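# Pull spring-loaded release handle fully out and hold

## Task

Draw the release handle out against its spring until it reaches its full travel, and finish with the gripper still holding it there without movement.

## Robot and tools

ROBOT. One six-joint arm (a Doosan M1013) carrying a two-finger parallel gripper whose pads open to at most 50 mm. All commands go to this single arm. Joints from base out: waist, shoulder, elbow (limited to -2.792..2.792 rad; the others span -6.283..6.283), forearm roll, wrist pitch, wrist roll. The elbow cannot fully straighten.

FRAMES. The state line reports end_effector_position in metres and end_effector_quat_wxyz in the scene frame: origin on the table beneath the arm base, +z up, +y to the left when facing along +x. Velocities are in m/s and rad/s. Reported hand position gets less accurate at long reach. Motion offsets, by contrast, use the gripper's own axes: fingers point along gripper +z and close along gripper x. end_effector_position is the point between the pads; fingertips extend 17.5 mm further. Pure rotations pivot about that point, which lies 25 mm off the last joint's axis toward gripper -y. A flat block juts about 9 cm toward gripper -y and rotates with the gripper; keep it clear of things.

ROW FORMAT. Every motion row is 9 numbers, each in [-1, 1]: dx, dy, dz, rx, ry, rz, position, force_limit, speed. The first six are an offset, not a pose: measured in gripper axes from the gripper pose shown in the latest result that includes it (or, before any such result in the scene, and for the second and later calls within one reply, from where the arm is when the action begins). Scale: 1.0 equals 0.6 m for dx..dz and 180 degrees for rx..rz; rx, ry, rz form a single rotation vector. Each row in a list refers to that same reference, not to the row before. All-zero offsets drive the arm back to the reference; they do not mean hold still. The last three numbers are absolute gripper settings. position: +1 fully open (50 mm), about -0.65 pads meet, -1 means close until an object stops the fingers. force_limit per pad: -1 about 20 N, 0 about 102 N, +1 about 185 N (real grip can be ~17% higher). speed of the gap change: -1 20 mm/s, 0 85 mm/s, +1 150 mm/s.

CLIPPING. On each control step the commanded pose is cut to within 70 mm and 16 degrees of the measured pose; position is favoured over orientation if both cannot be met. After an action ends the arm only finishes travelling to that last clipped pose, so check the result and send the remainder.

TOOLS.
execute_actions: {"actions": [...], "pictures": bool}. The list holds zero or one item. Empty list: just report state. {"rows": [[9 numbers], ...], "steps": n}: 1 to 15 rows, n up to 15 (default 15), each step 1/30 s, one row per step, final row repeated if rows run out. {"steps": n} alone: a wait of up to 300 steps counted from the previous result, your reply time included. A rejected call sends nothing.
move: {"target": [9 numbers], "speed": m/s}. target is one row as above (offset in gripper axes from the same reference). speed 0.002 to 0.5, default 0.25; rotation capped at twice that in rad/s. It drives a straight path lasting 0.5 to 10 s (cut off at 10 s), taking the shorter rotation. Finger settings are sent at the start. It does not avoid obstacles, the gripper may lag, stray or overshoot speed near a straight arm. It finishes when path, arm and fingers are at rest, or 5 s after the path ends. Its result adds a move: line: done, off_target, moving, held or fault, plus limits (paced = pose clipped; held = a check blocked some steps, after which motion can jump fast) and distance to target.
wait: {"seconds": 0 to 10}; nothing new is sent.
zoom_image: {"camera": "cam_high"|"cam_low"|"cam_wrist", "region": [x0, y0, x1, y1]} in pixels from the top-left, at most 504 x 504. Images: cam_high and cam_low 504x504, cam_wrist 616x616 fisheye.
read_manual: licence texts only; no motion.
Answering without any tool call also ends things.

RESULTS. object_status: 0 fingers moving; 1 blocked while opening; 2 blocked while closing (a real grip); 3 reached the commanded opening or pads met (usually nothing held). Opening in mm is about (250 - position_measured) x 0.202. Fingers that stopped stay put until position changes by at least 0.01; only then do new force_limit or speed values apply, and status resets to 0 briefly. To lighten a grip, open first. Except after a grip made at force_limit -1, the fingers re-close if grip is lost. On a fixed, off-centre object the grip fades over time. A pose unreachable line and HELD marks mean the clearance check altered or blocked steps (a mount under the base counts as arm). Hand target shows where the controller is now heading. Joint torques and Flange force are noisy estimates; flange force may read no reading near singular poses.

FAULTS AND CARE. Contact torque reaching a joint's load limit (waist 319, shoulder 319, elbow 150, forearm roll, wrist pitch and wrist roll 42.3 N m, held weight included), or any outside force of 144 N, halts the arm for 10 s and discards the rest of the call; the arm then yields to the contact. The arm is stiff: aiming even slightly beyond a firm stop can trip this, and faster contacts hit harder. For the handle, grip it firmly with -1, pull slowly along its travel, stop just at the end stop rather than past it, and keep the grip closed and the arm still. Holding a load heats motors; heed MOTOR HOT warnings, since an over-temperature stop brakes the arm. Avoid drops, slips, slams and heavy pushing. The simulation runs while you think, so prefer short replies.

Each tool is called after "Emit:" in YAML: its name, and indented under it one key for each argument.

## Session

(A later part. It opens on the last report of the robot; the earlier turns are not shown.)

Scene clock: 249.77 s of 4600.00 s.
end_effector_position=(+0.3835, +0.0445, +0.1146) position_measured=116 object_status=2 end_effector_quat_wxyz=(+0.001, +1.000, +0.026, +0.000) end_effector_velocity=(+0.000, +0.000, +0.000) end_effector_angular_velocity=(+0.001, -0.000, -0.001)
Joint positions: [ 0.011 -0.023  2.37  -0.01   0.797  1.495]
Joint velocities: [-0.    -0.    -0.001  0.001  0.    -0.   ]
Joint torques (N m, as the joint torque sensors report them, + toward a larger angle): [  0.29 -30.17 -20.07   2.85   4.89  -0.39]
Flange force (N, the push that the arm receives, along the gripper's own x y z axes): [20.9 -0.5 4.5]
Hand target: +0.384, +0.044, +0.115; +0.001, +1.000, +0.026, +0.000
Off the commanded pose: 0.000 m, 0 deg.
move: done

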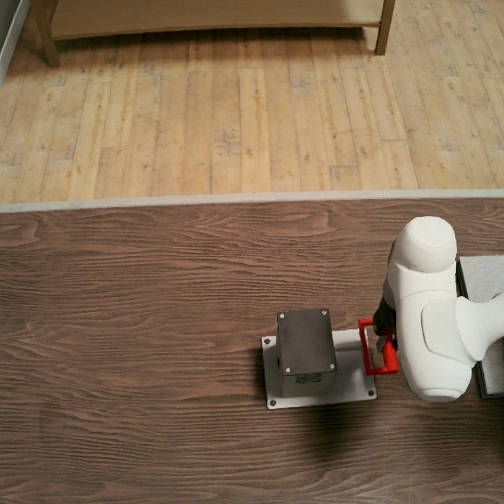

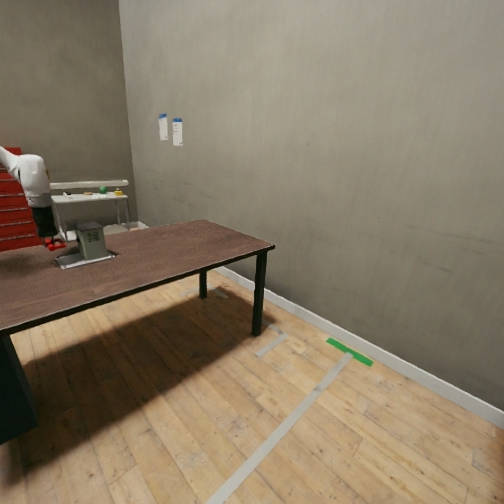

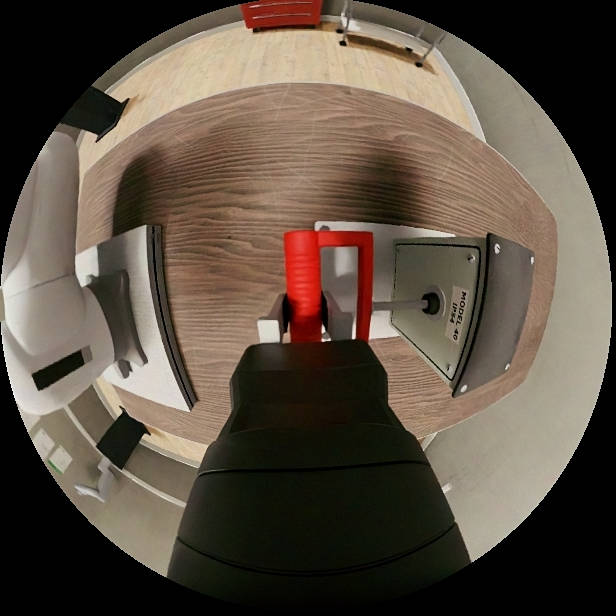

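Emit:
move:
  target: [-0.0200, -0.0002, 0, 0, 0, 0, 1, -0.85, -0.4]
  speed: 0.03

Emit:
move:
  target: [0, 0, 0, 0, 0, 0, -1, -0.85, -0.6]
  speed: 0.04

Scene clock: 253.50 s of 4600.00 s.
end_effector_position=(+0.3715, +0.0440, +0.1146) position_measured=3 object_status=3 end_effector_quat_wxyz=(+0.001, +1.000, +0.026, +0.000) end_effector_velocity=(-0.000, -0.000, -0.000) end_effector_angular_velocity=(+0.000, +0.001, -0.001)
Joint positions: [ 0.008 -0.043  2.389 -0.01   0.798  1.492]
Joint velocities: [-0.001 -0.     0.001  0.     0.     0.   ]
Joint torques (N m, as the joint torque sensors report them, + toward a larger angle): [  1.18 -27.82 -19.89   3.21   4.8   -0.46]
Flange force (N, the push that the arm receives, along the gripper's own x y z axes): [20.5 1.6 3.9]
Hand target: +0.372, +0.044, +0.115; +0.001, +1.000, +0.026, +0.000
Off the commanded pose: 0.000 m, 0 deg.
After step 90, 0.03 s passed at rest.
move: done

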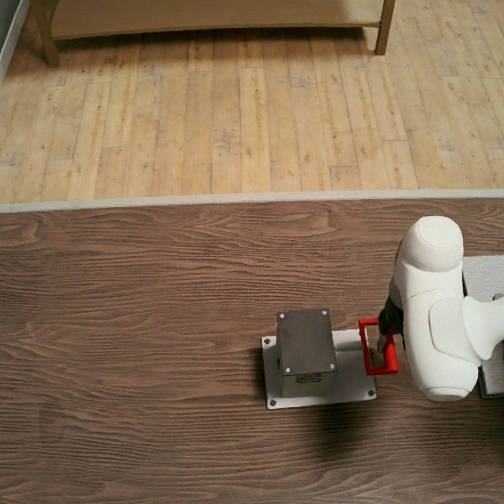

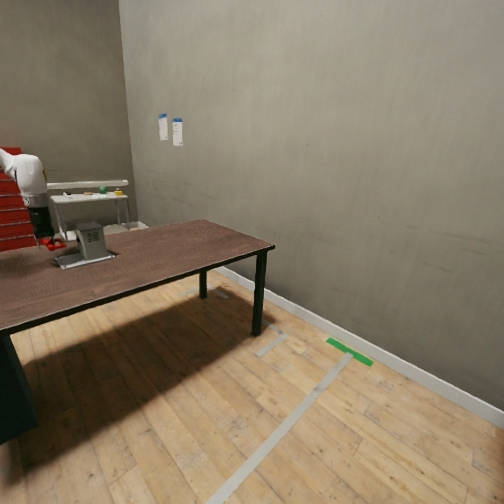

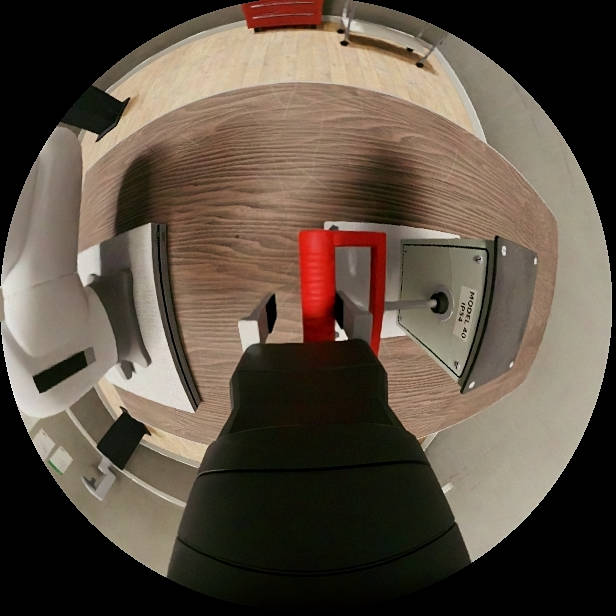

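Scene clock: 254.23 s of 4600.00 s.
end_effector_position=(+0.3715, +0.0440, +0.1146) position_measured=116 object_status=2 end_effector_quat_wxyz=(+0.001, +1.000, +0.026, +0.000) end_effector_velocity=(+0.001, -0.000, +0.000) end_effector_angular_velocity=(-0.001, -0.001, +0.001)
Joint positions: [ 0.008 -0.043  2.389 -0.01   0.798  1.492]
Joint velocities: [ 0.    -0.    -0.001 -0.001 -0.    -0.   ]
Joint torques (N m, as the joint torque sensors report them, + toward a larger angle): [ -0.12 -28.35 -19.4    3.     5.28  -0.42]
Flange force (N, the push that the arm receives, along the gripper's own x y z axes): [22.5 -1.8 5.2]
Hand target: +0.372, +0.044, +0.115; +0.001, +1.000, +0.026, +0.000
Off the commanded pose: 0.000 m, 0 deg.
move: done

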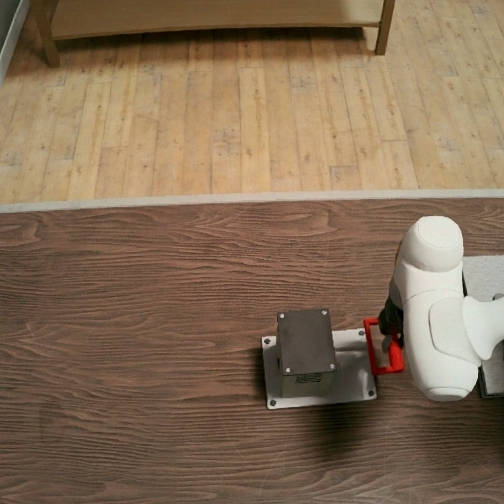

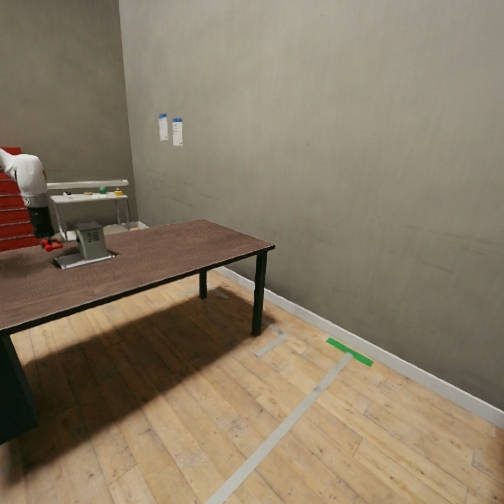

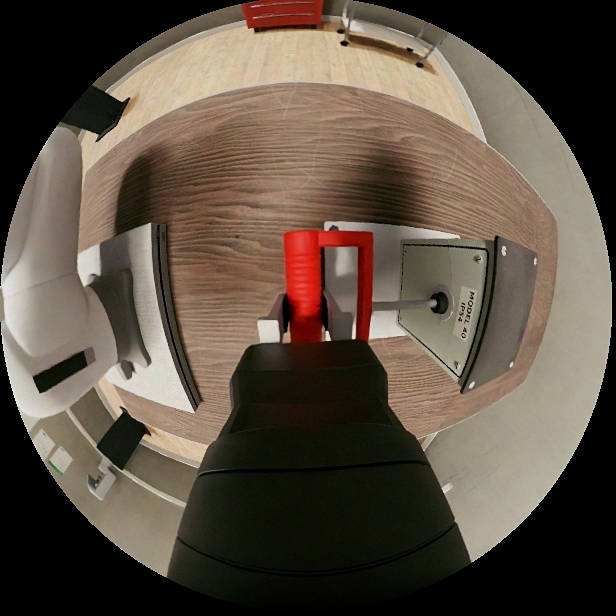

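Emit:
move:
  target: [-0.0200, -0.0002, 0, 0, 0, 0, 1, -0.85, -0.4]
  speed: 0.03

Emit:
move:
  target: [0, 0, 0, 0, 0, 0, -1, -0.85, -0.6]
  speed: 0.04

Scene clock: 257.93 s of 4600.00 s.
end_effector_position=(+0.3595, +0.0435, +0.1146) position_measured=3 object_status=3 end_effector_quat_wxyz=(+0.001, +1.000, +0.026, +0.000) end_effector_velocity=(+0.000, +0.000, +0.000) end_effector_angular_velocity=(+0.000, -0.000, -0.000)
Joint positions: [ 0.006 -0.064  2.408 -0.01   0.799  1.49 ]
Joint velocities: [-0.    -0.    -0.001  0.001  0.    -0.   ]
Joint torques (N m, as the joint torque sensors report them, + toward a larger angle): [  0.83 -25.11 -19.96   3.36   5.33  -0.47]
Flange force (N, the push that the arm receives, along the gripper's own x y z axes): [19.9 0.7 4.2]
Hand target: +0.360, +0.043, +0.115; +0.001, +1.000, +0.026, +0.000
Off the commanded pose: 0.000 m, 0 deg.
move: done

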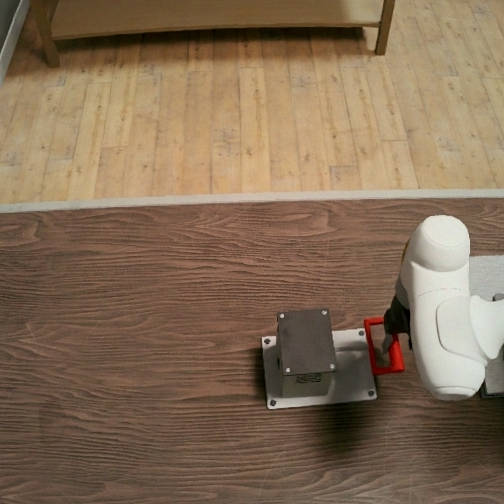

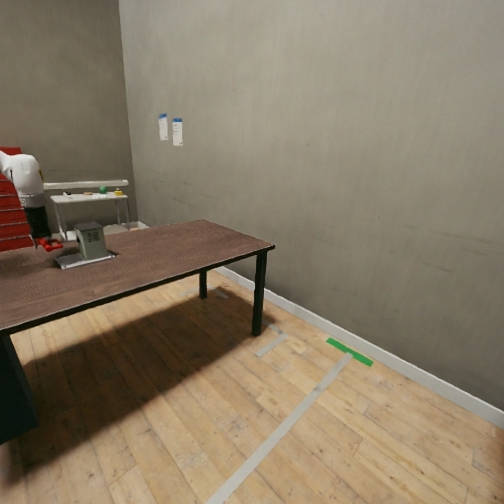

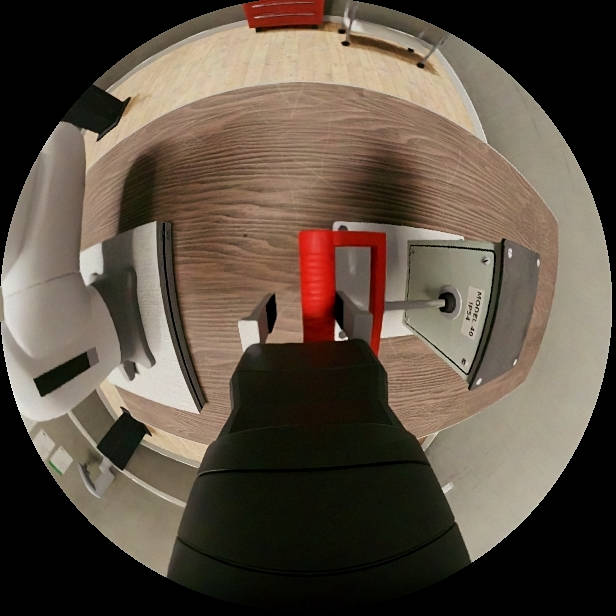

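Scene clock: 258.43 s of 4600.00 s.
end_effector_position=(+0.3598, +0.0435, +0.1147) position_measured=66 object_status=0 end_effector_quat_wxyz=(+0.001, +1.000, +0.026, +0.000) end_effector_velocity=(-0.001, -0.000, -0.000) end_effector_angular_velocity=(+0.000, +0.002, -0.000)
Joint positions: [ 0.006 -0.064  2.407 -0.01   0.799  1.49 ]
Joint velocities: [-0.     0.     0.     0.     0.001 -0.   ]
Joint torques (N m, as the joint torque sensors report them, + toward a larger angle): [  0.88 -27.92   6.25   1.66  19.21  -1.55]
Flange force (N, the push that the arm receives, along the gripper's own x y z axes): [68.1 -2.4 20.2]
Hand target: +0.360, +0.043, +0.115; +0.001, +1.000, +0.026, +0.000
Off the commanded pose: 0.000 m, 0 deg.
move: done

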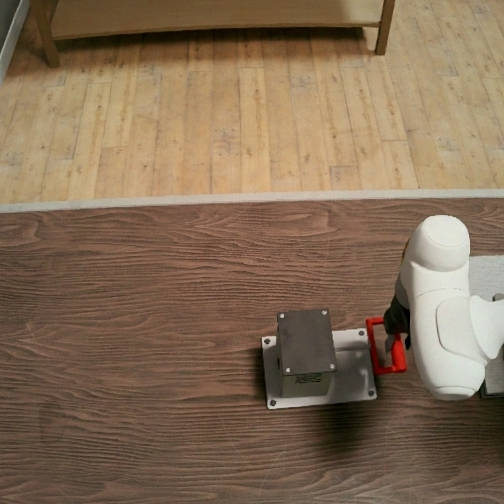

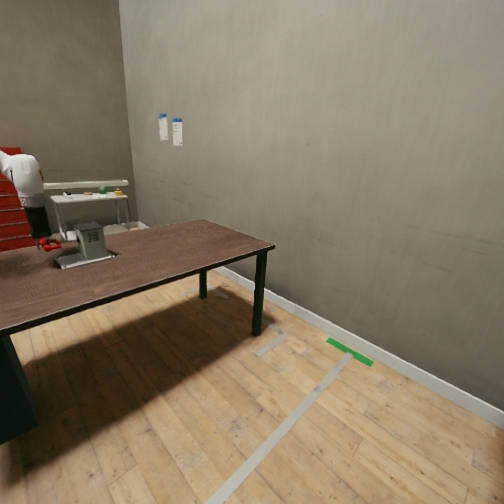

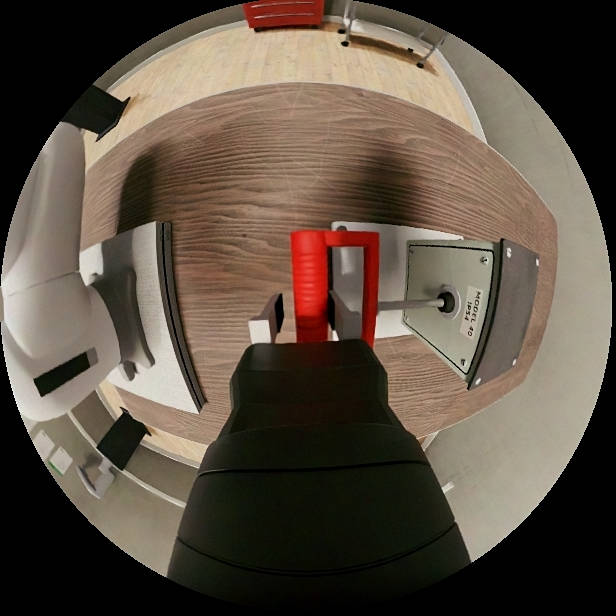

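Emit:
move:
  target: [0.0097, 0, 0, 0, 0, 0, -1, -0.85, -0.6]
  speed: 0.012

Scene clock: 262.97 s of 4600.00 s.
end_effector_position=(+0.3655, +0.0438, +0.1147) position_measured=116 object_status=2 end_effector_quat_wxyz=(+0.001, +1.000, +0.026, +0.000) end_effector_velocity=(+0.000, -0.000, +0.000) end_effector_angular_velocity=(-0.000, -0.000, -0.001)
Joint positions: [ 0.007 -0.054  2.398 -0.01   0.798  1.491]
Joint velocities: [-0.     0.    -0.001 -0.     0.     0.   ]
Joint torques (N m, as the joint torque sensors report them, + toward a larger angle): [  1.25 -27.19  -8.53   2.49  11.47  -0.93]
Flange force (N, the push that the arm receives, along the gripper's own x y z axes): [40.4 0.5 11.0]
Hand target: +0.366, +0.044, +0.115; +0.001, +1.000, +0.026, +0.000
Off the commanded pose: 0.000 m, 0 deg.
After step 90, 0.80 s passed at rest.
move: done

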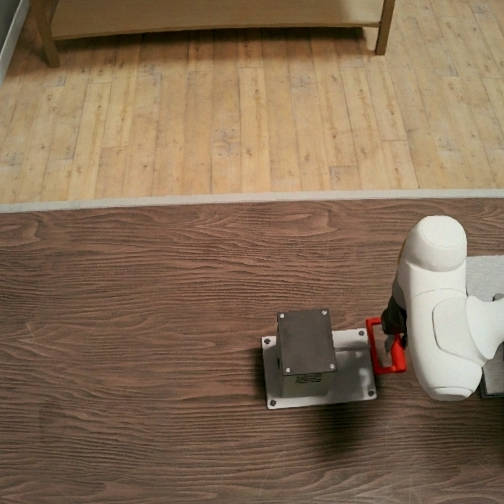

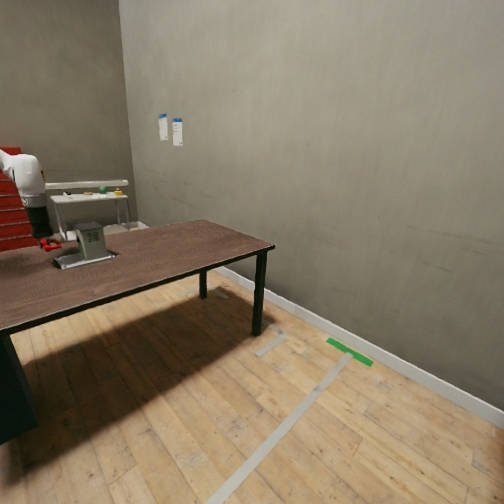

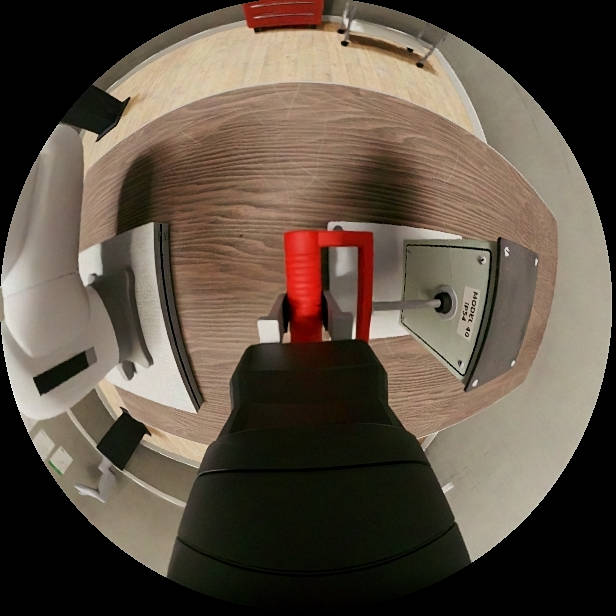

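Emit:
move:
  target: [0.0003, 0, 0, 0, 0, 0, -0.98, -0.4, -0.8]
  speed: 0.005

Scene clock: 269.23 s of 4600.00 s.
end_effector_position=(+0.3657, +0.0438, +0.1147) position_measured=118 object_status=2 end_effector_quat_wxyz=(+0.001, +1.000, +0.026, +0.000) end_effector_velocity=(-0.000, +0.000, +0.000) end_effector_angular_velocity=(+0.001, +0.000, -0.001)
Joint positions: [ 0.007 -0.053  2.398 -0.01   0.798  1.491]
Joint velocities: [-0.    -0.    -0.     0.001  0.    -0.   ]
Joint torques (N m, as the joint torque sensors report them, + toward a larger angle): [  0.55 -28.02 -13.58   2.93   9.28  -0.95]
Flange force (N, the push that the arm receives, along the gripper's own x y z axes): [33.7 -1.4 11.3]
Hand target: +0.366, +0.044, +0.115; +0.001, +1.000, +0.026, +0.000
Off the commanded pose: 0.000 m, 0 deg.
After step 90, 2.57 s passed at rest.
move: done

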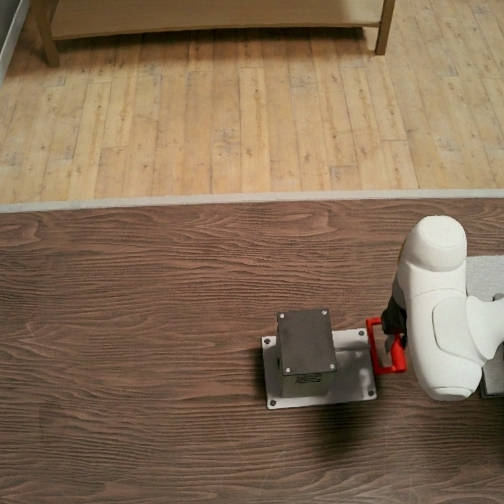

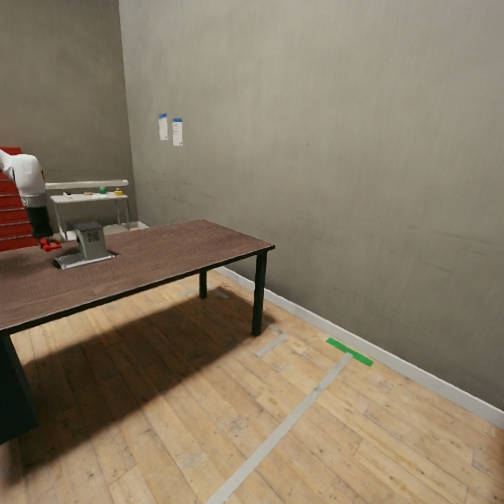

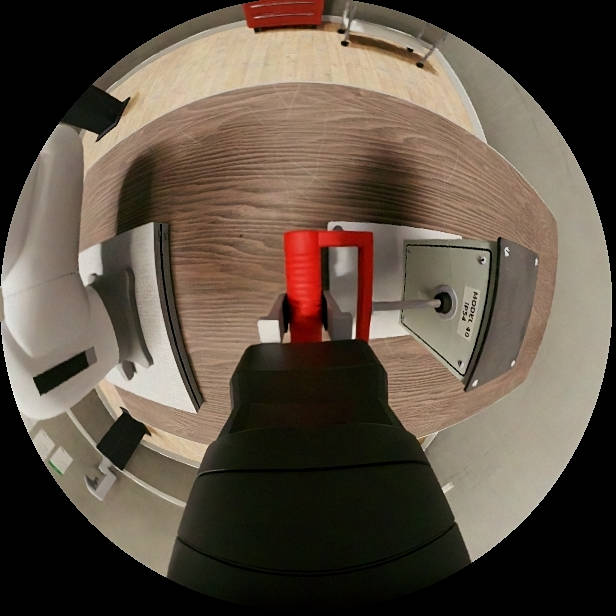

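Emit:
execute_actions:
  actions: []
  pictures: false

Scene clock: 272.93 s of 4600.00 s.
end_effector_position=(+0.3657, +0.0438, +0.1147) position_measured=118 object_status=2 end_effector_quat_wxyz=(+0.001, +1.000, +0.026, +0.000) end_effector_velocity=(+0.000, -0.000, +0.000) end_effector_angular_velocity=(-0.000, -0.000, +0.000)
Joint positions: [ 0.007 -0.053  2.398 -0.01   0.798  1.491]
Joint velocities: [ 0.  0. -0. -0.  0.  0.]
Joint torques (N m, as the joint torque sensors report them, + toward a larger angle): [  1.13 -28.04 -12.72   2.94   9.58  -0.86]
Flange force (N, the push that the arm receives, along the gripper's own x y z axes): [35.0 0.4 11.5]
Hand target: +0.366, +0.044, +0.115; +0.001, +1.000, +0.026, +0.000
Off the commanded pose: 0.000 m, 0 deg.
Steps of this call (steps 1 to 90: nothing new was sent; then 0.70 s passed at rest). Readings (end_effector_position | what the end effector reports):
1: (+0.3657, +0.0438, +0.1147) | position_measured=118 object_status=2
2: (+0.3657, +0.0438, +0.1147) | position_measured=118 object_status=2
4: (+0.3657, +0.0438, +0.1147) | position_measured=118 object_status=2
8: (+0.3657, +0.0438, +0.1147) | position_measured=118 object_status=2
90: the state above

The handle is at its end stop and the grip is steady, so I'm ending scene 1.

Emit:
finished_scene:
  scene: 1

The scene is finished: the task was done.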